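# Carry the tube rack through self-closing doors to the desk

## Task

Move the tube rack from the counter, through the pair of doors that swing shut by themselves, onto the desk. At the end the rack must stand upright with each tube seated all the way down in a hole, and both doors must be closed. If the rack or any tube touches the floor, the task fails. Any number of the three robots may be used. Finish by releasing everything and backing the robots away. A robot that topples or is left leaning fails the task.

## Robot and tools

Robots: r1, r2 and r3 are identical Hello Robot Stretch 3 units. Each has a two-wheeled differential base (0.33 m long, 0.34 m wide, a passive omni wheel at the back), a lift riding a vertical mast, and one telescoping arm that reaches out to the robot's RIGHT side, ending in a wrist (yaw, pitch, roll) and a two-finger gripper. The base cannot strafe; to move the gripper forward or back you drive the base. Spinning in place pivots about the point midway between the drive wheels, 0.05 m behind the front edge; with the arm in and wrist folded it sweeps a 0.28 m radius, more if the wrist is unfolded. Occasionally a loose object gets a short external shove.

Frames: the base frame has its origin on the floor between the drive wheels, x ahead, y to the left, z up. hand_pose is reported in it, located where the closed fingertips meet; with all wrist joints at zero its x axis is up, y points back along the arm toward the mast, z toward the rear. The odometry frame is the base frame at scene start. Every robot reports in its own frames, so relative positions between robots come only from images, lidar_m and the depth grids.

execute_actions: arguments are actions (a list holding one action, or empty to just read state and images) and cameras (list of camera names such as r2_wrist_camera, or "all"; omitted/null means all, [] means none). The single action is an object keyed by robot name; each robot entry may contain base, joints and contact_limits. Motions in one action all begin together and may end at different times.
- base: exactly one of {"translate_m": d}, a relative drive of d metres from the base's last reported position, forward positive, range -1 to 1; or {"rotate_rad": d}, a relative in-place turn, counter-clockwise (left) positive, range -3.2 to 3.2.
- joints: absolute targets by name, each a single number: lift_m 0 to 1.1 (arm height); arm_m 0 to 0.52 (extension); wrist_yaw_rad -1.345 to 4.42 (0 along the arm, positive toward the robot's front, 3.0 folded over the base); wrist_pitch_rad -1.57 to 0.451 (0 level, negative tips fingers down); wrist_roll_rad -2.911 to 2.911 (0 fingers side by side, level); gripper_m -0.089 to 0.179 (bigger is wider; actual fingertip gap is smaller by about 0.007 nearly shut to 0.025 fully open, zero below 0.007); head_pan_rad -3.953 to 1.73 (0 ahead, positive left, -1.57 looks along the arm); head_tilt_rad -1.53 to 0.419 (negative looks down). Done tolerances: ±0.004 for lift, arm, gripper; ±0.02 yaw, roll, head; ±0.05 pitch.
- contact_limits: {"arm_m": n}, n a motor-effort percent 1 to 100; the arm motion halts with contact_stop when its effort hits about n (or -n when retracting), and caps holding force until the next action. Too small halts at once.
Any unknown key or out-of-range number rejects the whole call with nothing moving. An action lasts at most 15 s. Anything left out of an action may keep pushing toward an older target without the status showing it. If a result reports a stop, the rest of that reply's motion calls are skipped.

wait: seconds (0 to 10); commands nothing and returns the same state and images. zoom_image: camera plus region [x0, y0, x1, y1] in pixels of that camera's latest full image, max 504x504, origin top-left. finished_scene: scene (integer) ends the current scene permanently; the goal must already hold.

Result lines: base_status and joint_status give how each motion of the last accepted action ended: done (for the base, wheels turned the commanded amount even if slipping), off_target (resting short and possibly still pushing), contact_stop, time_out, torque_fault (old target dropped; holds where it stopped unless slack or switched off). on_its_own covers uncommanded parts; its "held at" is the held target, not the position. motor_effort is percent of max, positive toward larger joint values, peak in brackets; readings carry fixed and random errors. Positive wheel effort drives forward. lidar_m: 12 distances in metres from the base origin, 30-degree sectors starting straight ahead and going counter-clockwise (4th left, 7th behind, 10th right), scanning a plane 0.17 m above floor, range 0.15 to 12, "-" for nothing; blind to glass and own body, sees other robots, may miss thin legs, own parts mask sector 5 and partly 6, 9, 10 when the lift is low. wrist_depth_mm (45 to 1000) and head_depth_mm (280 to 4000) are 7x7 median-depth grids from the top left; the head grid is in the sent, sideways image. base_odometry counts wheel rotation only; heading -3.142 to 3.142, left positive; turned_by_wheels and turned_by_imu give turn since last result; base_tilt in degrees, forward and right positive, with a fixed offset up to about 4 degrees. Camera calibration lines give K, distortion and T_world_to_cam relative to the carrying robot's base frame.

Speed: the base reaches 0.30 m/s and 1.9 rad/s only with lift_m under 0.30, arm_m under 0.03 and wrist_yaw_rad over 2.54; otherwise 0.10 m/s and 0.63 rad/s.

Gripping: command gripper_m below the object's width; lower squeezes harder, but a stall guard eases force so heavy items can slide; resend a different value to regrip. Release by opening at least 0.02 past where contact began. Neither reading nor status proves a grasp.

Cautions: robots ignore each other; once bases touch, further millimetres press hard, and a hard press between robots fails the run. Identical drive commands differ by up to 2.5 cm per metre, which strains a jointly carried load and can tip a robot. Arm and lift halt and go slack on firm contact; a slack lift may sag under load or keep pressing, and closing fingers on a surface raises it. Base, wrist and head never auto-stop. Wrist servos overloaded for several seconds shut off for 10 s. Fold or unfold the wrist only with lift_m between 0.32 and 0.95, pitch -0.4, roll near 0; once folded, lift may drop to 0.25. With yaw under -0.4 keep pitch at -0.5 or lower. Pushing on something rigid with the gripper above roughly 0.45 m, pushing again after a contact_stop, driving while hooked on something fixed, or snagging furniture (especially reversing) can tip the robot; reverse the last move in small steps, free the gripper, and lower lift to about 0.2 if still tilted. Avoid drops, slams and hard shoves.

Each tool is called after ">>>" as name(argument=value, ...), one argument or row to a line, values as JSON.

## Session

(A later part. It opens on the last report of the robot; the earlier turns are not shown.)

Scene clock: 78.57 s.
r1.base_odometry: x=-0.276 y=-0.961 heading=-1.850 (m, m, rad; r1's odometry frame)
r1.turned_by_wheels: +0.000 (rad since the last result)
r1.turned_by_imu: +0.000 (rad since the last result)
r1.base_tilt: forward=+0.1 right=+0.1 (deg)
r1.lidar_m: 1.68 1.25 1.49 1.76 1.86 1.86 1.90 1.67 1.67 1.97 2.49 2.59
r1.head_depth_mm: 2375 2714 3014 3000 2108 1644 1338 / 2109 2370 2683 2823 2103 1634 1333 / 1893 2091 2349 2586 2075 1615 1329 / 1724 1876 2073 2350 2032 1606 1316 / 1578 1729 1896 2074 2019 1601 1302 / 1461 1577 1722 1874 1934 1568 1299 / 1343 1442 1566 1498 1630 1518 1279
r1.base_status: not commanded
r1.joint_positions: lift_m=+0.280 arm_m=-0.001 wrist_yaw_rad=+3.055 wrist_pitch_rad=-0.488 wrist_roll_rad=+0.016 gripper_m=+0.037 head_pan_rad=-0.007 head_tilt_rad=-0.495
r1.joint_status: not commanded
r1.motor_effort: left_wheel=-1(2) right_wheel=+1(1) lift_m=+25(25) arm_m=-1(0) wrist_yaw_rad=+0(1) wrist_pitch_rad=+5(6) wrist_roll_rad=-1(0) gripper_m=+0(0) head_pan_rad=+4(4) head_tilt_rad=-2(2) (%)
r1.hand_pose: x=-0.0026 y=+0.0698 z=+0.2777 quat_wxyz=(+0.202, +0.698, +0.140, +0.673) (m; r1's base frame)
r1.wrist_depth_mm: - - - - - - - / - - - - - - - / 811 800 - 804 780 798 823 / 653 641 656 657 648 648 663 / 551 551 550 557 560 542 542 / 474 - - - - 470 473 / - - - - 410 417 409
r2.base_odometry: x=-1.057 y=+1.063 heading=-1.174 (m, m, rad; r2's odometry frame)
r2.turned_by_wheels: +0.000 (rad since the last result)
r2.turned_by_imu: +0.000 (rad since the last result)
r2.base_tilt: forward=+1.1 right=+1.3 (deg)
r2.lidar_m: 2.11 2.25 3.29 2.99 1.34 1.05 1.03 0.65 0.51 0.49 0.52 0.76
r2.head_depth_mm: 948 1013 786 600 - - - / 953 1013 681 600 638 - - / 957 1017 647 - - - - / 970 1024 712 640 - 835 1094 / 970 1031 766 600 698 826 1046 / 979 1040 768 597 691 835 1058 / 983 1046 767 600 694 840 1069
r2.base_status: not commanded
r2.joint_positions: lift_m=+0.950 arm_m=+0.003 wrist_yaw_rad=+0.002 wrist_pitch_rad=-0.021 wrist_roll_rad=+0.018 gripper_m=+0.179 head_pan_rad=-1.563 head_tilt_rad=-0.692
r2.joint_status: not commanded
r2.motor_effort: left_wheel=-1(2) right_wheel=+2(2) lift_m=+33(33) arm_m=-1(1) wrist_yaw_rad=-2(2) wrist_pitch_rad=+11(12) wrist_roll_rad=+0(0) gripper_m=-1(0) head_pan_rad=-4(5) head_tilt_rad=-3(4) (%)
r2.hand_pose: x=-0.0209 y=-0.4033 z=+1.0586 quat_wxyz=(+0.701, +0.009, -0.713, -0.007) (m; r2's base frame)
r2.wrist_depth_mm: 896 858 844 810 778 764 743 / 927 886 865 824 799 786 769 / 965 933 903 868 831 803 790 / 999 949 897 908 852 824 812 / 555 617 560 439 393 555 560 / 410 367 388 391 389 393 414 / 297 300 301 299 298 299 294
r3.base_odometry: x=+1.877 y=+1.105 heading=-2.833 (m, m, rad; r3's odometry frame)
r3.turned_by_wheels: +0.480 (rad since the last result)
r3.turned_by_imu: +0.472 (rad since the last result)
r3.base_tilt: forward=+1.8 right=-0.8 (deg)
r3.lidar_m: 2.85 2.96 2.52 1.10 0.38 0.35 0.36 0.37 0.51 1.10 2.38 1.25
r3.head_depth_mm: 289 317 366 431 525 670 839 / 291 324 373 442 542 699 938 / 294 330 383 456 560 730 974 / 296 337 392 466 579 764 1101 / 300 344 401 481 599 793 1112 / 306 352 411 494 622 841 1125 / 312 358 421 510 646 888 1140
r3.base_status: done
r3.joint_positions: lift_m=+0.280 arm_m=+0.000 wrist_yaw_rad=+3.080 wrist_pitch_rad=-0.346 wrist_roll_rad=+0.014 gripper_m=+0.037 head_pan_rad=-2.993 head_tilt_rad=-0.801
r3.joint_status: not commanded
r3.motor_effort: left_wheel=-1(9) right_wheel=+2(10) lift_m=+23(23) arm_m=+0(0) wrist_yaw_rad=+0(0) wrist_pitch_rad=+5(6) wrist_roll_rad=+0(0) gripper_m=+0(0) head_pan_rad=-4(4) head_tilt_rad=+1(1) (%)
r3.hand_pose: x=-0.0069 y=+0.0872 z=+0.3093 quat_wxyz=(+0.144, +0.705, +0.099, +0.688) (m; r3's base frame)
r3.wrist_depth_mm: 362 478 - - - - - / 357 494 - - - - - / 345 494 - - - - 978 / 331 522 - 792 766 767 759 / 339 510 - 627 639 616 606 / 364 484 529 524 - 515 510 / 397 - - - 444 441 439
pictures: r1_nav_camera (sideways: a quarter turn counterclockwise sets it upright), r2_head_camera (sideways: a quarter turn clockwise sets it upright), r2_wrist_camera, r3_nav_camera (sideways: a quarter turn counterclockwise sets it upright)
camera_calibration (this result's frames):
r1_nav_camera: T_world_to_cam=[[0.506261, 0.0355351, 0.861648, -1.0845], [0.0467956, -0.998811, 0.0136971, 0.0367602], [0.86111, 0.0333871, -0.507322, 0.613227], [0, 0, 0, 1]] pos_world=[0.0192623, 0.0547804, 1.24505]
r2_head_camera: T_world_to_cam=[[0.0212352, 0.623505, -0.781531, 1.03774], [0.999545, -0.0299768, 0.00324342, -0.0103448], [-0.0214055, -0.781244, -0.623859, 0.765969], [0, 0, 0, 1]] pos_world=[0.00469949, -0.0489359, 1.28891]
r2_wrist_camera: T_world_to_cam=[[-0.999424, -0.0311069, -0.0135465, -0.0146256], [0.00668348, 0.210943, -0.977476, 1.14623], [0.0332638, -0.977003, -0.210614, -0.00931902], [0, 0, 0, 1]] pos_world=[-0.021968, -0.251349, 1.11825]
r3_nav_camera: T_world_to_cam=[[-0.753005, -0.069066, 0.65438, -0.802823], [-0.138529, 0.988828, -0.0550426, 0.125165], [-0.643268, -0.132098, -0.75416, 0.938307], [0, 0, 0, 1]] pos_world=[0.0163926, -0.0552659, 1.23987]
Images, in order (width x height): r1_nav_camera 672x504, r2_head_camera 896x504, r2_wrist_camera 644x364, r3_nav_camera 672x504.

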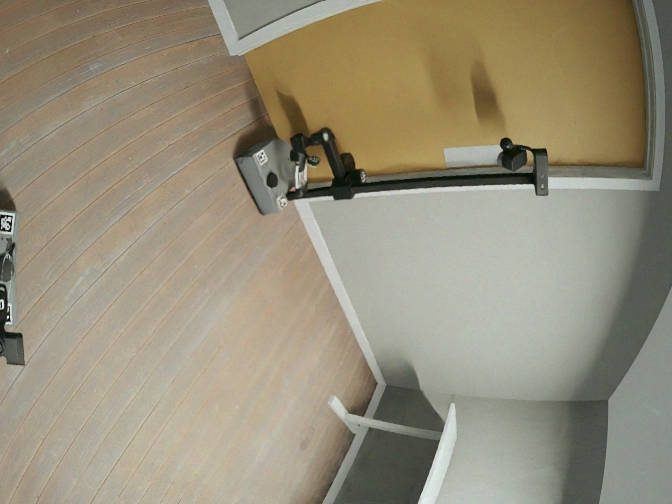

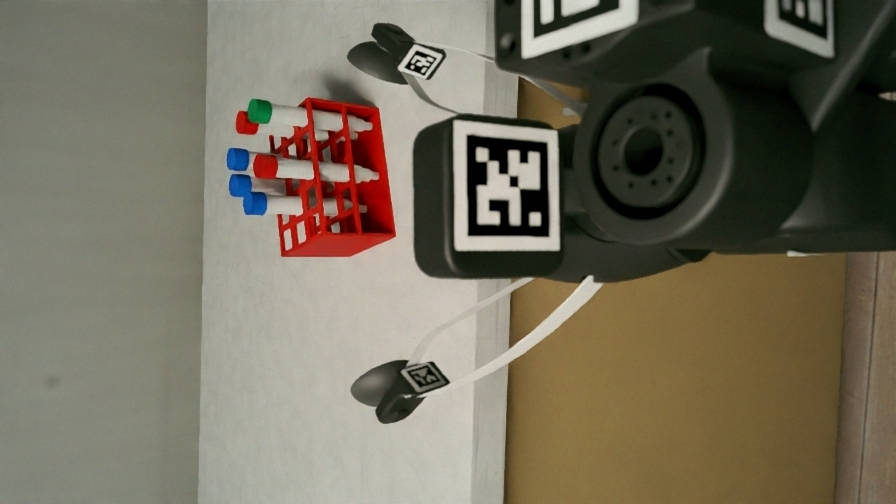

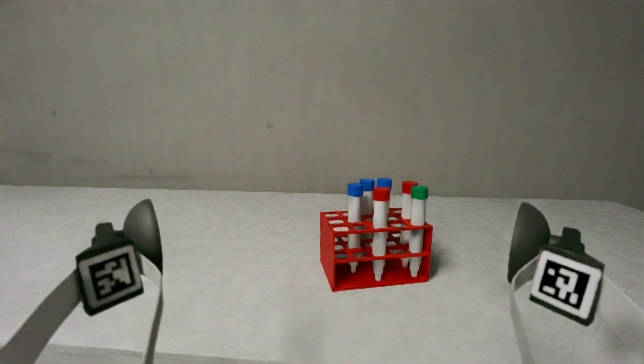

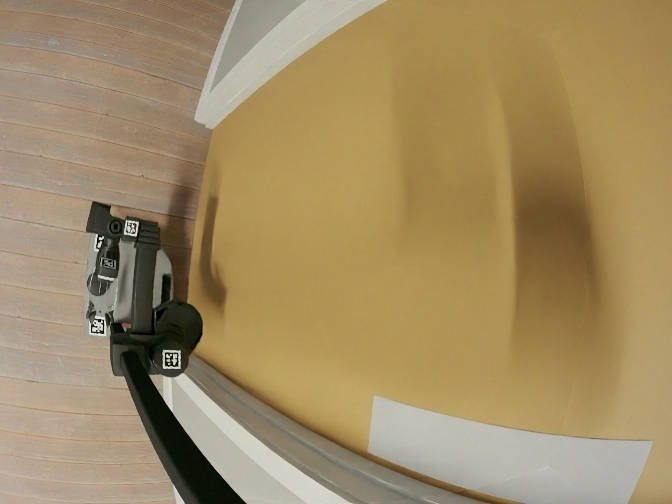

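>>> execute_actions(
  actions=[
    {"r3":{"base":{"rotate_rad":0.12}},"r2":{"base":{"translate_m":-0.1},"joints":{"lift_m":0.865,"wrist_yaw_rad":0.2}}},
  ],
  cameras=[],
)

>>> execute_actions(
  actions=[
    {"r3":{"base":{"translate_m":-0.3},"joints":{"head_tilt_rad":-1.2,"head_pan_rad":-3.3}},"r2":{"joints":{"arm_m":0.13}}},
  ],
  cameras=["r3_nav_camera","r1_nav_camera","r2_head_camera","r2_wrist_camera"],
)

Scene clock: 91.23 s.
r1.base_odometry: x=-0.276 y=-0.961 heading=-1.850 (m, m, rad; r1's odometry frame)
r1.turned_by_wheels: +0.000 (rad since the last result)
r1.turned_by_imu: +0.001 (rad since the last result)
r1.base_tilt: forward=+0.1 right=+0.1 (deg)
r1.lidar_m: 1.69 1.25 1.49 1.75 1.86 1.86 1.90 1.66 1.67 1.97 2.48 2.60
r1.head_depth_mm: 2373 2708 3072 3003 2121 1641 1334 / 2111 2379 2692 2802 2108 1624 1332 / 1899 2107 2358 2583 2067 1612 1321 / 1716 1890 2093 2329 2045 1598 1323 / 1578 1718 1890 2094 2028 1594 1314 / 1451 1572 1719 1882 1939 1567 1292 / 1341 1448 1543 1650 1615 1519 1292
r1.base_status: not commanded
r1.joint_positions: lift_m=+0.280 arm_m=-0.001 wrist_yaw_rad=+3.055 wrist_pitch_rad=-0.488 wrist_roll_rad=+0.016 gripper_m=+0.037 head_pan_rad=-0.007 head_tilt_rad=-0.495
r1.joint_status: not commanded
r1.motor_effort: left_wheel=-1(2) right_wheel=+2(1) lift_m=+25(25) arm_m=+0(0) wrist_yaw_rad=-1(0) wrist_pitch_rad=+6(6) wrist_roll_rad=+0(1) gripper_m=+0(0) head_pan_rad=+4(4) head_tilt_rad=-2(2) (%)
r1.hand_pose: x=-0.0026 y=+0.0698 z=+0.2777 quat_wxyz=(+0.202, +0.698, +0.140, +0.673) (m; r1's base frame)
r1.wrist_depth_mm: - - - - - - - / - - - - - - - / 805 814 - 802 802 802 805 / 656 646 655 650 640 646 641 / 546 551 545 566 562 543 537 / 481 - - - - 469 468 / - - - - 410 413 412
r2.base_odometry: x=-1.095 y=+1.155 heading=-1.174 (m, m, rad; r2's odometry frame)
r2.turned_by_wheels: +0.000 (rad since the last result)
r2.turned_by_imu: -0.001 (rad since the last result)
r2.base_tilt: forward=+1.1 right=+1.3 (deg)
r2.lidar_m: 2.21 2.35 3.47 2.70 1.22 0.95 0.93 0.65 0.50 0.49 0.52 0.75
r2.head_depth_mm: 939 1007 768 600 655 744 - / 942 1009 768 599 660 768 - / 952 1011 769 618 656 786 - / 957 1017 655 598 644 - - / 963 1024 661 598 659 830 1036 / 969 1029 766 599 679 823 1044 / 973 1040 767 597 702 830 1058
r2.base_status: done
r2.joint_positions: lift_m=+0.865 arm_m=+0.003 wrist_yaw_rad=+0.198 wrist_pitch_rad=-0.021 wrist_roll_rad=+0.018 gripper_m=+0.179 head_pan_rad=-1.563 head_tilt_rad=-0.692
r2.joint_status: all done
r2.motor_effort: left_wheel=-1(5) right_wheel=+2(4) lift_m=+15(29) arm_m=-1(1) wrist_yaw_rad=+2(2) wrist_pitch_rad=+11(12) wrist_roll_rad=+0(0) gripper_m=-1(0) head_pan_rad=-5(5) head_tilt_rad=-4(3) (%)
r2.hand_pose: x=+0.0288 y=-0.3983 z=+0.9748 quat_wxyz=(+0.698, +0.078, -0.709, +0.062) (m; r2's base frame)
r2.wrist_depth_mm: - - 924 840 777 705 658 / - - 945 869 794 733 690 / - - - 882 783 764 698 / 591 600 596 518 370 607 609 / 360 366 340 335 337 340 339 / 406 340 291 261 244 236 251 / 407 372 328 295 265 227 208
r3.base_odometry: x=+1.877 y=+1.105 heading=-2.713 (m, m, rad; r3's odometry frame)
r3.turned_by_wheels: +0.120 (rad since the last result)
r3.turned_by_imu: +0.119 (rad since the last result)
r3.base_tilt: forward=+1.7 right=-0.8 (deg)
r3.lidar_m: 2.85 2.53 2.00 0.75 0.35 0.36 0.36 0.39 0.58 2.02 2.49 1.24
r3.head_depth_mm: 287 316 361 422 509 641 855 / 293 326 374 442 536 685 903 / 298 336 389 461 566 731 962 / 304 348 404 483 599 791 1088 / 314 360 421 508 635 854 1142 / 324 373 440 533 681 935 1150 / 335 388 459 563 730 1030 1156
r3.base_status: done
r3.joint_positions: lift_m=+0.280 arm_m=+0.000 wrist_yaw_rad=+3.080 wrist_pitch_rad=-0.346 wrist_roll_rad=+0.014 gripper_m=+0.037 head_pan_rad=-2.993 head_tilt_rad=-0.801
r3.joint_status: not commanded
r3.motor_effort: left_wheel=-1(9) right_wheel=+2(10) lift_m=+23(23) arm_m=+0(0) wrist_yaw_rad=+0(1) wrist_pitch_rad=+5(6) wrist_roll_rad=+0(0) gripper_m=+0(0) head_pan_rad=-5(5) head_tilt_rad=+0(0) (%)
r3.hand_pose: x=-0.0069 y=+0.0872 z=+0.3093 quat_wxyz=(+0.144, +0.705, +0.099, +0.688) (m; r3's base frame)
r3.wrist_depth_mm: 306 393 - - - - - / 301 416 - - - - - / 313 418 - - - - 978 / 336 442 - 767 768 755 749 / 366 424 - 625 646 608 604 / 391 438 528 529 - 517 511 / 400 - - - 447 447 444
pictures: none
No camera images: the call's "cameras" was empty. Leave "cameras" out to get every camera's image.

Scene clock: 93.60 s.
r1.base_odometry: x=-0.276 y=-0.961 heading=-1.850 (m, m, rad; r1's odometry frame)
r1.turned_by_wheels: +0.000 (rad since the last result)
r1.turned_by_imu: +0.001 (rad since the last result)
r1.base_tilt: forward=+0.1 right=+0.1 (deg)
r1.lidar_m: 1.69 1.51 1.49 1.75 1.86 1.86 1.89 1.67 1.67 1.97 2.49 2.59
r1.head_depth_mm: 2385 2706 3038 2926 2128 1628 1343 / 2112 2359 2683 2823 2088 1630 1339 / 1888 2105 2345 2600 2074 1608 1322 / 1728 1885 2083 2333 2040 1607 1319 / 1577 1709 1879 2083 2033 1588 1314 / 1454 1577 1723 1870 1951 1576 1291 / 1345 1454 1565 1738 1859 1558 1281
r1.base_status: not commanded
r1.joint_positions: lift_m=+0.280 arm_m=-0.001 wrist_yaw_rad=+3.055 wrist_pitch_rad=-0.488 wrist_roll_rad=+0.016 gripper_m=+0.037 head_pan_rad=-0.007 head_tilt_rad=-0.495
r1.joint_status: not commanded
r1.motor_effort: left_wheel=-2(2) right_wheel=+2(1) lift_m=+25(25) arm_m=+0(0) wrist_yaw_rad=+0(0) wrist_pitch_rad=+6(6) wrist_roll_rad=-1(1) gripper_m=+0(1) head_pan_rad=+4(4) head_tilt_rad=-2(2) (%)
r1.hand_pose: x=-0.0026 y=+0.0698 z=+0.2777 quat_wxyz=(+0.202, +0.698, +0.140, +0.673) (m; r1's base frame)
r1.wrist_depth_mm: - - - - - - - / - - - - - - - / 812 816 - 798 811 796 813 / 649 655 643 642 646 661 643 / 549 547 549 567 564 537 540 / 484 - - - - 469 469 / - - - - 413 411 411
r2.base_odometry: x=-1.095 y=+1.155 heading=-1.174 (m, m, rad; r2's odometry frame)
r2.turned_by_wheels: +0.000 (rad since the last result)
r2.turned_by_imu: +0.000 (rad since the last result)
r2.base_tilt: forward=+1.1 right=+1.3 (deg)
r2.lidar_m: 2.20 2.36 3.46 2.70 1.21 0.95 0.93 0.65 0.50 0.49 0.52 0.75
r2.head_depth_mm: 937 1009 768 630 - 835 1022 / 943 1014 768 640 - 842 997 / 952 1013 767 618 - 827 1005 / 958 1014 656 - - 833 1021 / 962 1023 659 608 675 811 1029 / 970 1029 766 588 679 821 1040 / 975 1037 767 598 683 828 1057
r2.base_status: not commanded
r2.joint_positions: lift_m=+0.865 arm_m=+0.130 wrist_yaw_rad=+0.199 wrist_pitch_rad=-0.021 wrist_roll_rad=+0.018 gripper_m=+0.179 head_pan_rad=-1.563 head_tilt_rad=-0.692
r2.joint_status: all done
r2.motor_effort: left_wheel=-1(2) right_wheel=+2(2) lift_m=+16(15) arm_m=+2(3) wrist_yaw_rad=+1(2) wrist_pitch_rad=+11(11) wrist_roll_rad=+0(0) gripper_m=-1(1) head_pan_rad=-5(4) head_tilt_rad=-4(4) (%)
r2.hand_pose: x=+0.0291 y=-0.5253 z=+0.9748 quat_wxyz=(+0.698, +0.078, -0.709, +0.062) (m; r2's base frame)
r2.wrist_depth_mm: 993 871 792 717 671 608 570 / - 932 817 739 677 623 587 / - 953 847 765 282 648 591 / 592 591 591 282 254 595 594 / 335 364 336 280 278 335 336 / 248 221 234 233 234 234 250 / 174 179 179 179 179 180 176
r3.base_odometry: x=+2.150 y=+1.230 heading=-2.713 (m, m, rad; r3's odometry frame)
r3.turned_by_wheels: +0.000 (rad since the last result)
r3.turned_by_imu: -0.009 (rad since the last result)
r3.base_tilt: forward=+1.7 right=-0.8 (deg)
r3.lidar_m: 3.12 2.72 2.09 0.25 0.28 0.31 0.27 0.27 0.33 0.61 2.45 1.50
r3.head_depth_mm: 324 415 583 1355 1285 846 1102 / 311 395 537 834 1278 1162 1111 / 304 375 497 747 - - 1105 / 297 354 466 678 - - 1113 / 293 338 437 615 970 - 1107 / - 322 411 568 918 1191 1114 / - 309 389 524 811 1190 1115
r3.base_status: translate_m off_target (by the wheels' count: -0.2998 of -0.3000)
r3.joint_positions: lift_m=+0.280 arm_m=+0.000 wrist_yaw_rad=+3.080 wrist_pitch_rad=-0.346 wrist_roll_rad=+0.014 gripper_m=+0.037 head_pan_rad=-3.296 head_tilt_rad=-1.193
r3.joint_status: all done
r3.on_its_own: right_wheel is at rest, and its effort (-34) is outside its rest range (-18 to +18)
r3.motor_effort: left_wheel=-16(62) right_wheel=-34(77) lift_m=+26(27) arm_m=-1(0) wrist_yaw_rad=+0(3) wrist_pitch_rad=+6(6) wrist_roll_rad=+0(0) gripper_m=+0(0) head_pan_rad=-2(32) head_tilt_rad=-3(28) (%)
r3.hand_pose: x=-0.0069 y=+0.0872 z=+0.3092 quat_wxyz=(+0.144, +0.705, +0.099, +0.688) (m; r3's base frame)
r3.wrist_depth_mm: 822 856 275 275 - - - / 901 912 295 297 - - - / 953 948 328 321 - - 992 / 814 811 - 353 781 763 755 / 653 640 - 396 644 613 608 / 421 530 530 429 - 513 506 / 388 - - - 445 443 441
pictures: r1_nav_camera (sideways: a quarter turn counterclockwise sets it upright), r2_head_camera (sideways: a quarter turn clockwise sets it upright), r2_wrist_camera, r3_nav_camera (sideways: a quarter turn counterclockwise sets it upright)
camera_calibration (this result's frames):
r1_nav_camera: T_world_to_cam=[[0.506261, 0.035535, 0.861648, -1.0845], [0.0467954, -0.998811, 0.0136971, 0.0367602], [0.86111, 0.0333869, -0.507322, 0.613227], [0, 0, 0, 1]] pos_world=[0.0192623, 0.0547804, 1.24505]
r2_head_camera: T_world_to_cam=[[0.021298, 0.623503, -0.781531, 1.03774], [0.999542, -0.0300775, 0.00324342, -0.0103448], [-0.0214842, -0.781242, -0.623859, 0.765969], [0, 0, 0, 1]] pos_world=[0.00469456, -0.0489357, 1.28891]
r2_wrist_camera: T_world_to_cam=[[-0.974018, -0.226065, -0.013521, -0.0727444], [-0.0345493, 0.207332, -0.97766, 1.08921], [0.223818, -0.951792, -0.209756, -0.141013], [0, 0, 0, 1]] pos_world=[-0.00166171, -0.376489, 1.03432]
r3_nav_camera: T_world_to_cam=[[-0.929724, 0.188184, 0.316542, -0.361667], [0.182628, 0.982038, -0.0474198, 0.113256], [-0.31978, 0.0137222, -0.947392, 1.18746], [0, 0, 0, 1]] pos_world=[0.0227932, -0.0594559, 1.24485]
Images, in order (width x height): r1_nav_camera 672x504, r2_head_camera 896x504, r2_wrist_camera 644x364, r3_nav_camera 672x504.

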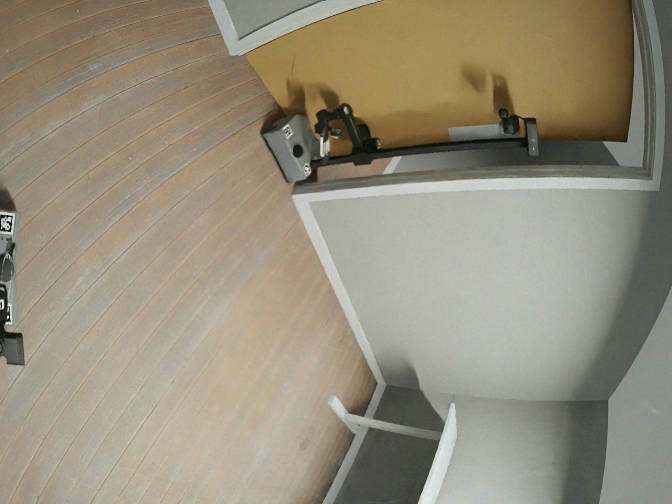

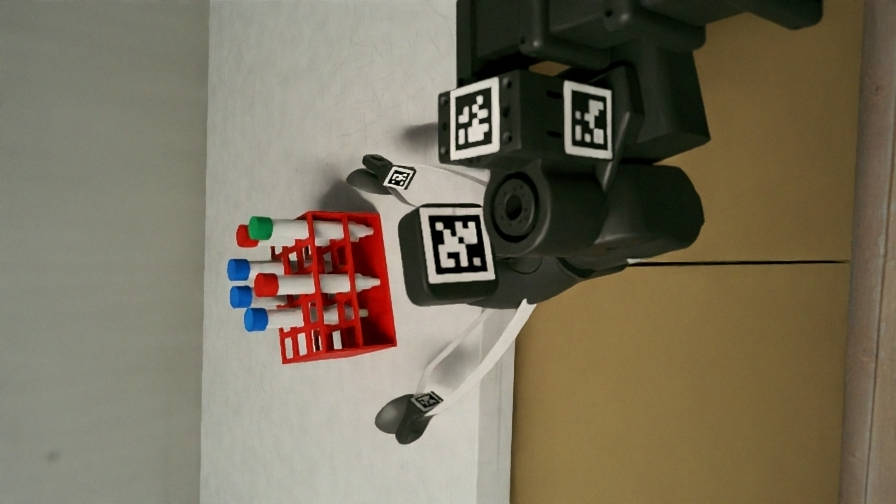

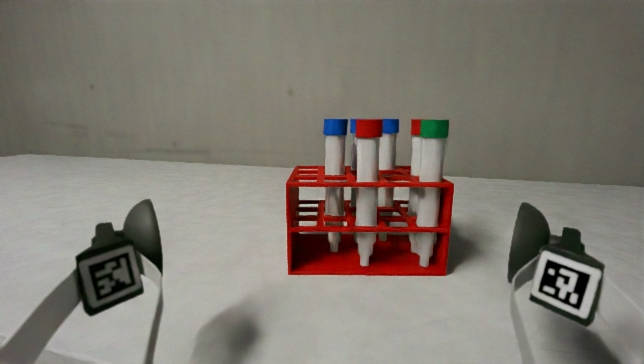

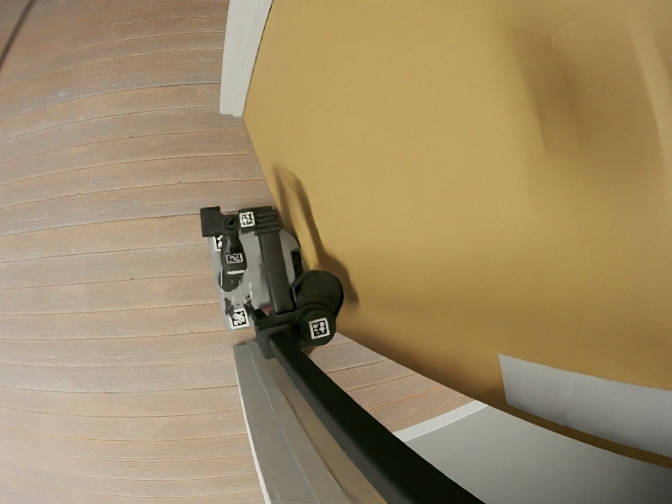

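>>> execute_actions(
  actions=[
    {"r3":{"base":{"translate_m":-0.4}},"r2":{"joints":{"arm_m":0.245,"lift_m":0.853}},"r1":{"base":{"translate_m":0.3}}},
  ],
  cameras=["r3_nav_camera","r2_head_camera","r2_wrist_camera"],
)

>>> execute_actions(
  actions=[
    {"r3":{"base":{"translate_m":-0.3},"joints":{"head_tilt_rad":-0.9,"head_pan_rad":-3.5}},"r1":{"base":{"rotate_rad":0.75}}},
  ],
  cameras=["r3_nav_camera","r1_nav_camera"],
)

Scene clock: 102.17 s.
r1.base_odometry: x=-0.358 y=-1.250 heading=-1.850 (m, m, rad; r1's odometry frame)
r1.turned_by_wheels: +0.000 (rad since the last result)
r1.turned_by_imu: +0.001 (rad since the last result)
r1.base_tilt: forward=+0.2 right=+0.1 (deg)
r1.lidar_m: 1.44 1.34 1.33 1.49 2.06 2.06 2.14 1.88 1.89 2.23 2.32 2.33
r1.head_depth_mm: 2016 2286 2660 2821 2098 1641 1339 / 1788 2004 2284 2556 2083 1621 1330 / 1609 1783 1988 2260 2074 1608 1318 / 1462 1607 1777 1980 2030 1598 1309 / 1334 1462 1593 1774 1898 1589 1306 / 1239 1332 1454 1588 1759 1557 1292 / 1142 1232 1335 1437 1584 1565 1284
r1.base_status: done
r1.joint_positions: lift_m=+0.280 arm_m=-0.001 wrist_yaw_rad=+3.055 wrist_pitch_rad=-0.488 wrist_roll_rad=+0.016 gripper_m=+0.037 head_pan_rad=-0.007 head_tilt_rad=-0.495
r1.joint_status: not commanded
r1.motor_effort: left_wheel=-1(7) right_wheel=+1(6) lift_m=+25(25) arm_m=+0(0) wrist_yaw_rad=-1(1) wrist_pitch_rad=+6(6) wrist_roll_rad=-1(0) gripper_m=-1(1) head_pan_rad=+5(4) head_tilt_rad=-2(2) (%)
r1.hand_pose: x=-0.0026 y=+0.0698 z=+0.2777 quat_wxyz=(+0.202, +0.698, +0.140, +0.673) (m; r1's base frame)
r1.wrist_depth_mm: - - - - - - - / - - - - - - - / 788 829 - 808 795 799 781 / 660 651 667 661 643 652 652 / 549 550 547 566 557 550 546 / 478 - - - - 465 469 / - - - - 408 416 411
r2.base_odometry: x=-1.095 y=+1.155 heading=-1.174 (m, m, rad; r2's odometry frame)
r2.turned_by_wheels: +0.000 (rad since the last result)
r2.turned_by_imu: +0.000 (rad since the last result)
r2.base_tilt: forward=+1.1 right=+1.3 (deg)
r2.lidar_m: 2.20 2.35 3.44 2.70 1.22 0.95 0.93 0.65 0.50 0.49 0.52 0.75
r2.head_depth_mm: 941 1010 769 - - 788 991 / 945 1013 801 - 674 795 998 / 951 1010 833 - 679 800 1006 / 957 1017 631 - 669 806 1018 / 961 1022 642 583 674 814 1032 / 971 1026 799 599 680 823 1038 / 974 1036 767 597 682 829 1052
r2.base_status: not commanded
r2.joint_positions: lift_m=+0.853 arm_m=+0.245 wrist_yaw_rad=+0.199 wrist_pitch_rad=-0.021 wrist_roll_rad=+0.018 gripper_m=+0.179 head_pan_rad=-1.563 head_tilt_rad=-0.692
r2.joint_status: all done
r2.motor_effort: left_wheel=-1(1) right_wheel=+2(2) lift_m=+15(17) arm_m=+3(3) wrist_yaw_rad=+1(1) wrist_pitch_rad=+11(11) wrist_roll_rad=+0(0) gripper_m=+0(0) head_pan_rad=-4(5) head_tilt_rad=-3(3) (%)
r2.hand_pose: x=+0.0291 y=-0.6403 z=+0.9628 quat_wxyz=(+0.698, +0.078, -0.709, +0.062) (m; r2's base frame)
r2.wrist_depth_mm: 823 738 677 613 558 520 476 / 870 777 693 623 572 524 493 / 909 803 717 145 172 531 511 / 533 532 540 146 157 469 513 / 303 332 167 134 162 130 304 / 223 199 156 138 146 138 224 / 155 162 151 151 151 150 159
r3.base_odometry: x=+2.514 y=+1.396 heading=-2.713 (m, m, rad; r3's odometry frame)
r3.turned_by_wheels: +0.000 (rad since the last result)
r3.turned_by_imu: +0.000 (rad since the last result)
r3.base_tilt: forward=+1.7 right=-0.7 (deg)
r3.lidar_m: 1.63 0.41 0.44 0.89 0.96 1.43 0.29 0.25 0.25 0.29 0.52 1.63
r3.head_depth_mm: 1805 1628 1485 1369 1296 1174 1107 / 1793 1621 1487 1376 1287 1168 1106 / 1786 1634 1506 1375 - - 1113 / 1751 516 674 983 - - 1110 / 351 422 526 695 959 - 1106 / 312 366 443 557 749 1059 1106 / 290 325 383 464 591 812 1100
r3.base_status: done
r3.joint_positions: lift_m=+0.280 arm_m=+0.000 wrist_yaw_rad=+3.080 wrist_pitch_rad=-0.346 wrist_roll_rad=+0.014 gripper_m=+0.037 head_pan_rad=-3.296 head_tilt_rad=-1.193
r3.joint_status: not commanded
r3.motor_effort: left_wheel=-14(33) right_wheel=-15(54) lift_m=+26(25) arm_m=+0(0) wrist_yaw_rad=+0(0) wrist_pitch_rad=+5(5) wrist_roll_rad=+0(0) gripper_m=+0(0) head_pan_rad=-3(3) head_tilt_rad=-3(3) (%)
r3.hand_pose: x=-0.0069 y=+0.0872 z=+0.3092 quat_wxyz=(+0.144, +0.705, +0.099, +0.688) (m; r3's base frame)
r3.wrist_depth_mm: 884 877 855 867 864 607 387 / 956 947 921 925 915 592 373 / - - 968 964 947 604 370 / 820 784 - 771 771 603 396 / 654 636 - 625 643 571 432 / 537 533 533 525 - 501 477 / 457 - - - 446 444 440
pictures: r2_head_camera (sideways: a quarter turn clockwise sets it upright), r2_wrist_camera, r3_nav_camera (sideways: a quarter turn counterclockwise sets it upright)
camera_calibration (this result's frames):
r2_head_camera: T_world_to_cam=[[0.0213109, 0.623503, -0.78153, 1.03774], [0.999542, -0.0300981, 0.00324341, -0.0103448], [-0.0215003, -0.781241, -0.623859, 0.76597], [0, 0, 0, 1]] pos_world=[0.00469355, -0.0489357, 1.28891]
r2_wrist_camera: T_world_to_cam=[[-0.974005, -0.226124, -0.0135203, -0.0989279], [-0.0345552, 0.207299, -0.977667, 1.10132], [0.223877, -0.951785, -0.209724, -0.253016], [0, 0, 0, 1]] pos_world=[-0.00165576, -0.491488, 1.02232]
r3_nav_camera: T_world_to_cam=[[-0.929724, 0.188184, 0.316542, -0.361667], [0.182628, 0.982038, -0.0474198, 0.113256], [-0.31978, 0.0137222, -0.947392, 1.18746], [0, 0, 0, 1]] pos_world=[0.0227932, -0.0594559, 1.24485]
Images, in order (width x height): r2_head_camera 896x504, r2_wrist_camera 644x364, r3_nav_camera 672x504.

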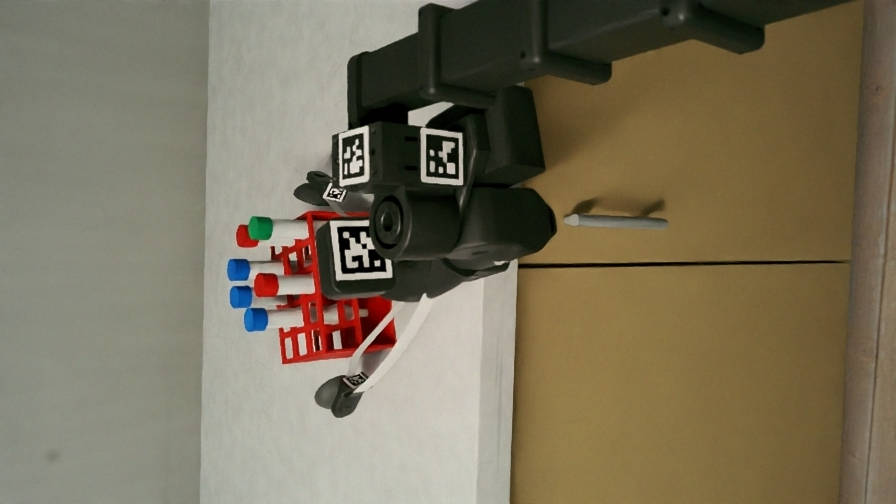

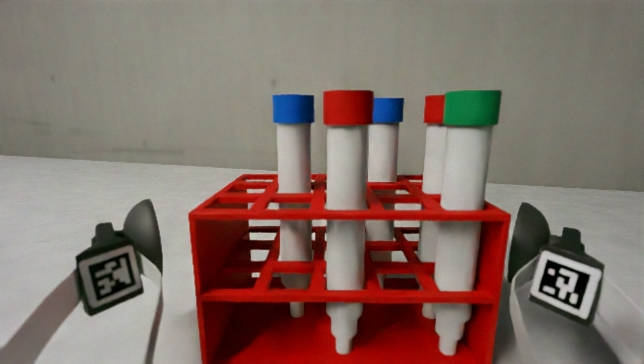

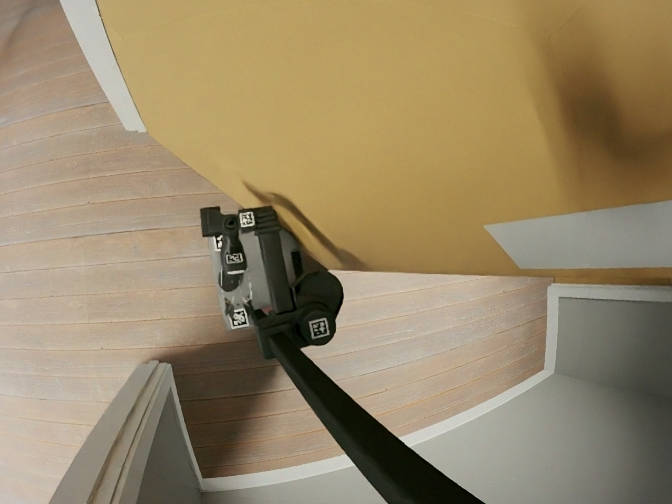

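Scene clock: 104.70 s.
r1.base_odometry: x=-0.358 y=-1.250 heading=-1.100 (m, m, rad; r1's odometry frame)
r1.turned_by_wheels: +0.750 (rad since the last result)
r1.turned_by_imu: +0.742 (rad since the last result)
r1.base_tilt: forward=+0.2 right=+0.2 (deg)
r1.lidar_m: 1.48 1.33 1.79 2.06 2.14 1.96 1.89 1.95 2.65 2.32 1.81 1.35
r1.head_depth_mm: 3022 2970 1296 1394 1552 1639 1343 / 3041 3320 3630 2901 1920 1626 1335 / 3064 3375 3532 2682 2074 1621 1329 / 3115 3398 3655 2239 2041 1595 1311 / 1582 1739 1905 2102 2007 1604 1300 / 1350 1464 1577 1730 1835 1562 1300 / 1175 1271 1359 1467 1580 1557 1289
r1.base_status: done
r1.joint_positions: lift_m=+0.280 arm_m=-0.001 wrist_yaw_rad=+3.055 wrist_pitch_rad=-0.488 wrist_roll_rad=+0.016 gripper_m=+0.037 head_pan_rad=-0.007 head_tilt_rad=-0.495
r1.joint_status: not commanded
r1.motor_effort: left_wheel=-1(9) right_wheel=+2(5) lift_m=+24(25) arm_m=+0(0) wrist_yaw_rad=-1(1) wrist_pitch_rad=+6(6) wrist_roll_rad=-1(1) gripper_m=+0(1) head_pan_rad=+4(3) head_tilt_rad=-2(2) (%)
r1.hand_pose: x=-0.0026 y=+0.0698 z=+0.2777 quat_wxyz=(+0.202, +0.698, +0.140, +0.673) (m; r1's base frame)
r1.wrist_depth_mm: - - - - - - - / - - - - - - - / 807 803 - 788 795 799 796 / 658 652 647 647 660 646 638 / 545 563 542 561 566 541 540 / 486 - - - - 467 460 / - - - - 413 408 410
r2.base_odometry: x=-1.095 y=+1.155 heading=-1.174 (m, m, rad; r2's odometry frame)
r2.turned_by_wheels: +0.000 (rad since the last result)
r2.turned_by_imu: +0.000 (rad since the last result)
r2.base_tilt: forward=+1.1 right=+1.4 (deg)
r2.lidar_m: 2.21 2.36 3.49 2.71 1.22 0.95 0.93 0.65 0.50 0.49 0.52 0.75
r2.head_depth_mm: 938 1013 770 - - 789 992 / 947 1013 801 - 675 794 997 / 952 1012 833 - 680 802 1006 / 956 1017 632 - 669 807 1018 / 963 1025 641 583 673 814 1031 / 968 1033 798 597 678 823 1037 / 975 1038 765 598 683 830 1054
r2.base_status: not commanded
r2.joint_positions: lift_m=+0.853 arm_m=+0.245 wrist_yaw_rad=+0.199 wrist_pitch_rad=-0.021 wrist_roll_rad=+0.018 gripper_m=+0.179 head_pan_rad=-1.563 head_tilt_rad=-0.692
r2.joint_status: not commanded
r2.motor_effort: left_wheel=-1(1) right_wheel=+2(2) lift_m=+15(15) arm_m=+2(3) wrist_yaw_rad=+1(0) wrist_pitch_rad=+11(11) wrist_roll_rad=+0(0) gripper_m=-1(0) head_pan_rad=-4(4) head_tilt_rad=-2(4) (%)
r2.hand_pose: x=+0.0291 y=-0.6403 z=+0.9628 quat_wxyz=(+0.698, +0.078, -0.709, +0.062) (m; r2's base frame)
r2.wrist_depth_mm: 818 739 667 607 560 525 481 / 879 773 679 618 568 527 492 / 923 801 718 145 172 530 509 / 531 533 537 146 157 472 517 / 303 331 167 133 162 129 303 / 224 199 156 138 146 137 226 / 154 162 150 151 151 150 159
r3.base_odometry: x=+2.787 y=+1.521 heading=-2.713 (m, m, rad; r3's odometry frame)
r3.turned_by_wheels: +0.000 (rad since the last result)
r3.turned_by_imu: -0.002 (rad since the last result)
r3.base_tilt: forward=+1.7 right=-0.7 (deg)
r3.lidar_m: 1.93 0.67 0.93 0.92 0.99 1.47 1.72 0.24 0.23 0.24 0.34 3.48
r3.head_depth_mm: 1612 1791 1838 1641 1430 1282 1068 / 1595 1888 1945 1657 1427 1262 1171 / 1564 1836 1970 1652 1428 1276 - / 1554 1803 1953 1641 1432 1291 - / 1594 1837 1984 1653 1430 1269 1168 / 1542 1795 1975 1649 1447 1256 1131 / 1522 1758 1903 1666 1453 1273 618
r3.base_status: done
r3.joint_positions: lift_m=+0.280 arm_m=+0.000 wrist_yaw_rad=+3.080 wrist_pitch_rad=-0.346 wrist_roll_rad=+0.014 gripper_m=+0.037 head_pan_rad=-3.493 head_tilt_rad=-0.902
r3.joint_status: all done
r3.motor_effort: left_wheel=-10(27) right_wheel=-2(28) lift_m=+26(26) arm_m=-1(0) wrist_yaw_rad=+0(0) wrist_pitch_rad=+5(5) wrist_roll_rad=+0(0) gripper_m=+0(0) head_pan_rad=-4(26) head_tilt_rad=+2(21) (%)
r3.hand_pose: x=-0.0069 y=+0.0872 z=+0.3092 quat_wxyz=(+0.144, +0.705, +0.099, +0.688) (m; r3's base frame)
r3.wrist_depth_mm: 903 906 881 886 873 881 780 / 965 967 931 937 942 927 760 / - - - 987 960 952 785 / 819 800 - 771 768 769 721 / 655 633 - 629 645 604 606 / 538 540 533 524 - 522 511 / 462 - - - 446 442 435
pictures: r1_nav_camera (sideways: a quarter turn counterclockwise sets it upright), r3_nav_camera (sideways: a quarter turn counterclockwise sets it upright)
camera_calibration (this result's frames):
r1_nav_camera: T_world_to_cam=[[0.506364, 0.0355467, 0.861587, -1.08442], [0.0468214, -0.998809, 0.0136906, 0.0367685], [0.861048, 0.0334083, -0.507425, 0.613362], [0, 0, 0, 1]] pos_world=[0.0192541, 0.0547808, 1.24505]
r3_nav_camera: T_world_to_cam=[[-0.752452, 0.321619, 0.574785, -0.699121], [0.3574, 0.932398, -0.0538479, 0.120577], [-0.553247, 0.16491, -0.816531, 1.01886], [0, 0, 0, 1]] pos_world=[-0.00547039, -0.0555951, 1.24026]
Images, in order (width x height): r1_nav_camera 672x504, r3_nav_camera 672x504.

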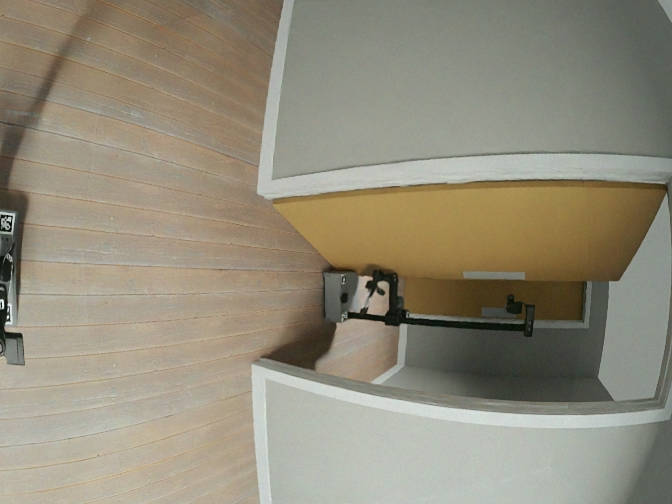

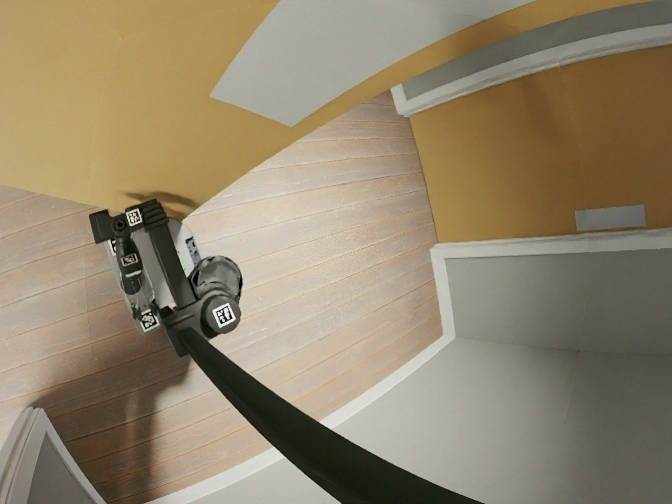

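>>> execute_actions(
  actions=[
    {"r3":{"base":{"rotate_rad":1.1},"joints":{"head_tilt_rad":-1.3,"head_pan_rad":-3.1}},"r2":{"base":{"translate_m":-0.008},"joints":{"arm_m":0.262}},"r1":{"base":{"rotate_rad":-0.1}}},
  ],
  cameras=["r3_nav_camera"],
)

>>> execute_actions(
  actions=[
    {"r3":{"base":{"translate_m":-0.3}},"r2":{"joints":{"gripper_m":0.05}},"r1":{"base":{"translate_m":0.8},"joints":{"head_tilt_rad":-0.8}}},
  ],
  cameras=["r3_nav_camera","r1_nav_camera","r2_wrist_camera"],
)

Scene clock: 119.50 s.
r1.base_odometry: x=-0.358 y=-1.250 heading=-1.200 (m, m, rad; r1's odometry frame)
r1.turned_by_wheels: -0.100 (rad since the last result)
r1.turned_by_imu: -0.098 (rad since the last result)
r1.base_tilt: forward=+0.1 right=+0.2 (deg)
r1.lidar_m: 1.36 1.33 1.63 2.06 2.09 2.03 1.89 1.91 2.42 2.32 2.03 1.35
r1.head_depth_mm: 1095 1192 1308 1454 1627 1636 1341 / 3019 3018 1341 1441 1596 1635 1332 / 3153 3425 3674 2853 1980 1625 1326 / 3108 3407 3623 2808 2055 1597 1308 / 3129 3294 3565 2205 2037 1589 1311 / 1652 1757 1918 2065 2013 1576 1297 / 1380 1462 1551 1659 1766 1560 1293
r1.base_status: done
r1.joint_positions: lift_m=+0.280 arm_m=-0.001 wrist_yaw_rad=+3.055 wrist_pitch_rad=-0.488 wrist_roll_rad=+0.016 gripper_m=+0.037 head_pan_rad=-0.007 head_tilt_rad=-0.495
r1.joint_status: not commanded
r1.motor_effort: left_wheel=+1(9) right_wheel=+0(3) lift_m=+25(25) arm_m=+0(0) wrist_yaw_rad=+0(1) wrist_pitch_rad=+6(6) wrist_roll_rad=-1(1) gripper_m=+0(0) head_pan_rad=+4(4) head_tilt_rad=-2(2) (%)
r1.hand_pose: x=-0.0026 y=+0.0698 z=+0.2777 quat_wxyz=(+0.202, +0.698, +0.140, +0.673) (m; r1's base frame)
r1.wrist_depth_mm: - - - - - - - / - - - - - - - / 816 812 - 820 784 795 783 / 647 654 663 651 655 639 649 / 550 551 543 559 561 550 537 / 483 - - - - 463 463 / - - - - 413 413 405
r2.base_odometry: x=-1.098 y=+1.163 heading=-1.174 (m, m, rad; r2's odometry frame)
r2.turned_by_wheels: +0.000 (rad since the last result)
r2.turned_by_imu: +0.000 (rad since the last result)
r2.base_tilt: forward=+1.0 right=+1.3 (deg)
r2.lidar_m: 2.22 2.36 3.47 2.68 1.21 0.94 0.92 0.65 0.50 0.49 0.52 0.75
r2.head_depth_mm: 938 1011 768 - - 787 990 / 945 1013 818 - 658 793 996 / 952 1007 834 - 665 798 1008 / 954 1017 644 - 667 807 1023 / 965 1021 661 599 672 812 1027 / 964 1027 798 598 677 820 1045 / 971 1036 766 599 681 828 1049
r2.base_status: done
r2.joint_positions: lift_m=+0.853 arm_m=+0.262 wrist_yaw_rad=+0.199 wrist_pitch_rad=-0.021 wrist_roll_rad=+0.018 gripper_m=+0.179 head_pan_rad=-1.563 head_tilt_rad=-0.692
r2.joint_status: all done
r2.motor_effort: left_wheel=+0(4) right_wheel=+2(5) lift_m=+15(15) arm_m=+2(2) wrist_yaw_rad=+0(0) wrist_pitch_rad=+11(11) wrist_roll_rad=+0(0) gripper_m=+0(0) head_pan_rad=-4(5) head_tilt_rad=-3(4) (%)
r2.hand_pose: x=+0.0292 y=-0.6573 z=+0.9628 quat_wxyz=(+0.698, +0.078, -0.709, +0.062) (m; r2's base frame)
r2.wrist_depth_mm: 803 711 659 596 546 500 470 / 823 742 679 598 562 508 479 / 881 787 704 115 159 518 490 / 536 538 188 120 141 467 496 / 299 127 153 122 127 122 305 / 224 127 146 128 129 123 225 / 155 154 151 144 144 151 158
r3.base_odometry: x=+2.787 y=+1.521 heading=-1.613 (m, m, rad; r3's odometry frame)
r3.turned_by_wheels: +1.100 (rad since the last result)
r3.turned_by_imu: +1.068 (rad since the last result)
r3.base_tilt: forward=+1.7 right=-0.8 (deg)
r3.lidar_m: 0.93 0.92 1.00 1.55 1.72 0.28 0.28 0.29 0.40 3.66 1.93 0.66
r3.head_depth_mm: 298 366 504 1317 1265 1180 1126 / 301 371 513 764 - 1171 1117 / 305 377 522 766 - 1165 1130 / 307 381 529 858 - 1177 1126 / 306 386 539 882 - 1175 1133 / 309 391 548 908 1263 1185 1128 / 312 396 558 935 1267 1202 1136
r3.base_status: done
r3.joint_positions: lift_m=+0.280 arm_m=+0.000 wrist_yaw_rad=+3.080 wrist_pitch_rad=-0.346 wrist_roll_rad=+0.014 gripper_m=+0.037 head_pan_rad=-3.106 head_tilt_rad=-1.285
r3.joint_status: all done
r3.motor_effort: left_wheel=-14(25) right_wheel=-8(17) lift_m=+25(25) arm_m=+0(0) wrist_yaw_rad=+0(0) wrist_pitch_rad=+6(6) wrist_roll_rad=+0(0) gripper_m=+0(0) head_pan_rad=+4(38) head_tilt_rad=-7(31) (%)
r3.hand_pose: x=-0.0069 y=+0.0872 z=+0.3092 quat_wxyz=(+0.144, +0.705, +0.099, +0.688) (m; r3's base frame)
r3.wrist_depth_mm: - - - - - 983 784 / - - - - - - 826 / - - - - - 969 828 / 809 802 - 781 772 759 750 / 652 637 - 630 644 618 605 / 542 534 535 525 - 512 510 / 464 - - - 444 443 441
pictures: r3_nav_camera (sideways: a quarter turn counterclockwise sets it upright)
camera_calibration (this result's frames):
r3_nav_camera: T_world_to_cam=[[-0.97365, 0.00858223, 0.227887, -0.245947], [-0.00161241, 0.999008, -0.0445117, 0.110588], [-0.228043, -0.0437062, -0.97267, 1.2197], [0, 0, 0, 1]] pos_world=[0.0388555, -0.0550591, 1.24733]
Images, in order (width x height): r3_nav_camera 672x504.

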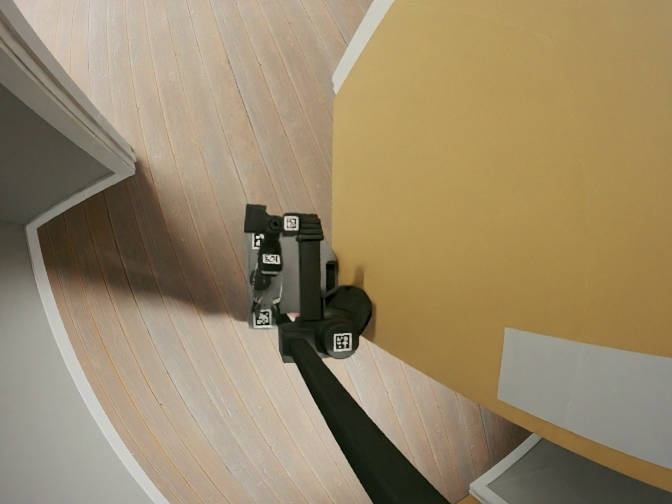

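Scene clock: 123.87 s.
r1.base_odometry: x=-0.069 y=-1.995 heading=-1.200 (m, m, rad; r1's odometry frame)
r1.turned_by_wheels: +0.000 (rad since the last result)
r1.turned_by_imu: +0.000 (rad since the last result)
r1.base_tilt: forward=+0.2 right=+0.1 (deg)
r1.lidar_m: 1.28 0.78 0.70 1.31 2.18 2.77 2.68 2.71 2.56 2.16 0.75 0.61
r1.head_depth_mm: 2102 2150 2134 1887 879 1080 1167 / 2455 2745 2386 1861 1567 1206 1155 / 2500 2793 2330 1850 1540 1323 1155 / 2512 2785 2290 1835 1536 1307 1145 / 2497 2794 2266 1821 1534 1297 1137 / 2484 2742 2188 1697 1498 1291 1131 / 2322 2627 1451 1603 1486 1288 1124
r1.base_status: done
r1.joint_positions: lift_m=+0.280 arm_m=-0.001 wrist_yaw_rad=+3.055 wrist_pitch_rad=-0.488 wrist_roll_rad=+0.016 gripper_m=+0.037 head_pan_rad=-0.007 head_tilt_rad=-0.791
r1.joint_status: all done
r1.motor_effort: left_wheel=+1(10) right_wheel=-1(3) lift_m=+25(25) arm_m=+1(0) wrist_yaw_rad=+0(1) wrist_pitch_rad=+6(6) wrist_roll_rad=-1(0) gripper_m=+0(0) head_pan_rad=+4(4) head_tilt_rad=-5(28) (%)
r1.hand_pose: x=-0.0026 y=+0.0698 z=+0.2777 quat_wxyz=(+0.202, +0.698, +0.140, +0.673) (m; r1's base frame)
r1.wrist_depth_mm: - - - - - 726 595 / - - - - 985 728 660 / 820 800 - 812 807 739 734 / 667 661 667 650 649 640 650 / 542 549 550 561 556 542 538 / 473 - - - - 475 473 / - - - - 412 413 410
r2.base_odometry: x=-1.098 y=+1.163 heading=-1.174 (m, m, rad; r2's odometry frame)
r2.turned_by_wheels: +0.000 (rad since the last result)
r2.turned_by_imu: +0.000 (rad since the last result)
r2.base_tilt: forward=+1.1 right=+1.4 (deg)
r2.lidar_m: 2.22 2.37 3.49 2.68 1.21 0.94 0.93 0.65 0.50 0.49 0.52 0.74
r2.head_depth_mm: 936 1010 768 - - 786 991 / 942 1011 817 - 659 792 994 / 951 1011 835 - 663 799 1006 / 957 1020 673 - 668 804 1022 / 964 1021 680 599 672 814 1030 / 967 1029 780 598 678 820 1038 / 974 1035 765 597 681 828 1051
r2.base_status: not commanded
r2.joint_positions: lift_m=+0.853 arm_m=+0.262 wrist_yaw_rad=+0.199 wrist_pitch_rad=-0.021 wrist_roll_rad=+0.018 gripper_m=+0.066 head_pan_rad=-1.563 head_tilt_rad=-0.692
r2.joint_status: gripper_m off_target (ended at +0.066, target +0.050)
r2.on_its_own: gripper_m is held at +0.065, not at your +0.050, by its stall guard, which is still easing
r2.motor_effort: left_wheel=+0(1) right_wheel=+2(2) lift_m=+15(15) arm_m=+3(2) wrist_yaw_rad=+0(1) wrist_pitch_rad=+11(11) wrist_roll_rad=+0(0) gripper_m=-14(100) head_pan_rad=-5(5) head_tilt_rad=-4(3) (%)
r2.hand_pose: x=+0.0292 y=-0.6573 z=+0.9628 quat_wxyz=(+0.698, +0.078, -0.709, +0.062) (m; r2's base frame)
r2.wrist_depth_mm: 812 732 647 599 550 506 470 / 840 757 686 608 550 517 482 / 880 792 703 150 171 523 492 / 531 536 410 153 155 527 495 / 302 330 163 136 139 142 306 / 209 199 146 139 140 142 218 / - 161 150 151 151 158 162
r3.base_odometry: x=+2.799 y=+1.820 heading=-1.613 (m, m, rad; r3's odometry frame)
r3.turned_by_wheels: +0.000 (rad since the last result)
r3.turned_by_imu: -0.001 (rad since the last result)
r3.base_tilt: forward=+1.7 right=-0.7 (deg)
r3.lidar_m: 1.16 1.20 1.31 1.62 1.58 0.34 0.27 0.27 0.29 0.45 1.26 0.92
r3.head_depth_mm: 351 1472 1398 1313 1266 1175 1117 / 332 438 709 1321 - 1177 1124 / 318 413 582 856 - 1162 1123 / 309 390 536 845 - 1176 1133 / 302 369 499 764 - 1165 1127 / 294 351 465 694 1232 1183 1142 / 289 333 436 629 1128 1197 1138
r3.base_status: done
r3.joint_positions: lift_m=+0.280 arm_m=+0.000 wrist_yaw_rad=+3.080 wrist_pitch_rad=-0.346 wrist_roll_rad=+0.014 gripper_m=+0.037 head_pan_rad=-3.106 head_tilt_rad=-1.285
r3.joint_status: not commanded
r3.motor_effort: left_wheel=-7(33) right_wheel=-7(36) lift_m=+26(25) arm_m=-1(0) wrist_yaw_rad=+0(0) wrist_pitch_rad=+5(6) wrist_roll_rad=+0(0) gripper_m=+0(0) head_pan_rad=+4(4) head_tilt_rad=-6(6) (%)
r3.hand_pose: x=-0.0069 y=+0.0872 z=+0.3092 quat_wxyz=(+0.144, +0.705, +0.099, +0.688) (m; r3's base frame)
r3.wrist_depth_mm: - - - - - - - / - - - - - - - / - - - - - - 978 / 815 814 - 794 776 767 764 / 649 643 - 625 645 613 607 / 539 536 532 530 - 519 508 / 459 - - - 442 442 439
pictures: r1_nav_camera (sideways: a quarter turn counterclockwise sets it upright), r2_wrist_camera, r3_nav_camera (sideways: a quarter turn counterclockwise sets it upright)
camera_calibration (this result's frames):
r1_nav_camera: T_world_to_cam=[[0.735547, 0.03405, 0.676618, -0.844708], [0.0486055, -0.998815, -0.00257458, 0.0579352], [0.675728, 0.0347811, -0.73633, 0.91226], [0, 0, 0, 1]] pos_world=[0.00206664, 0.0548995, 1.24342]
r2_wrist_camera: T_world_to_cam=[[-0.973942, -0.226395, -0.0135193, -0.102884], [-0.0346139, 0.207289, -0.977667, 1.10484], [0.224142, -0.951723, -0.209724, -0.269173], [0, 0, 0, 1]] pos_world=[-0.00162733, -0.508491, 1.02232]
r3_nav_camera: T_world_to_cam=[[-0.973698, 0.00858051, 0.227679, -0.245675], [-0.00160288, 0.999008, -0.0445045, 0.110578], [-0.227835, -0.0436989, -0.972719, 1.21976], [0, 0, 0, 1]] pos_world=[0.0388672, -0.0550587, 1.24734]
Images, in order (width x height): r1_nav_camera 672x504, r2_wrist_camera 644x364, r3_nav_camera 672x504.

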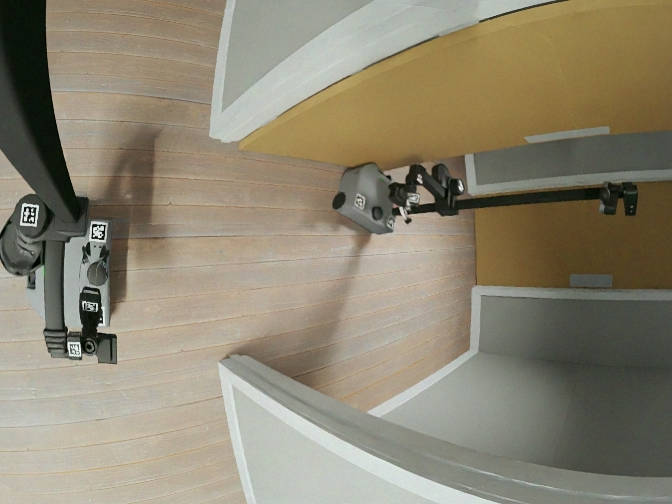

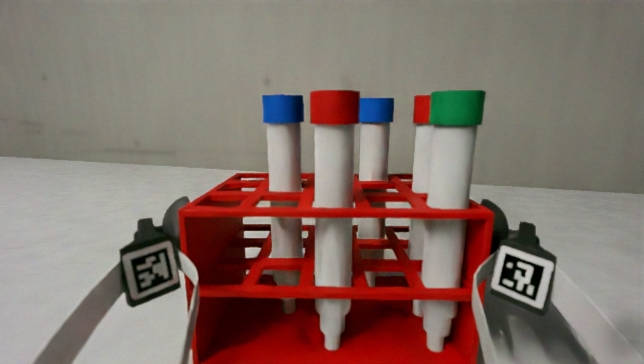

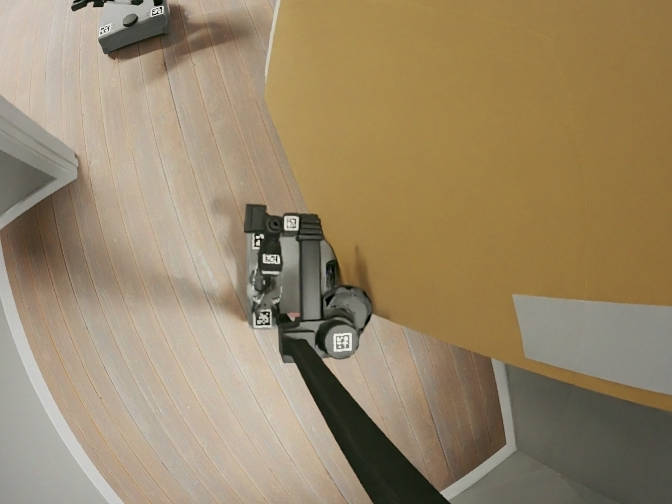

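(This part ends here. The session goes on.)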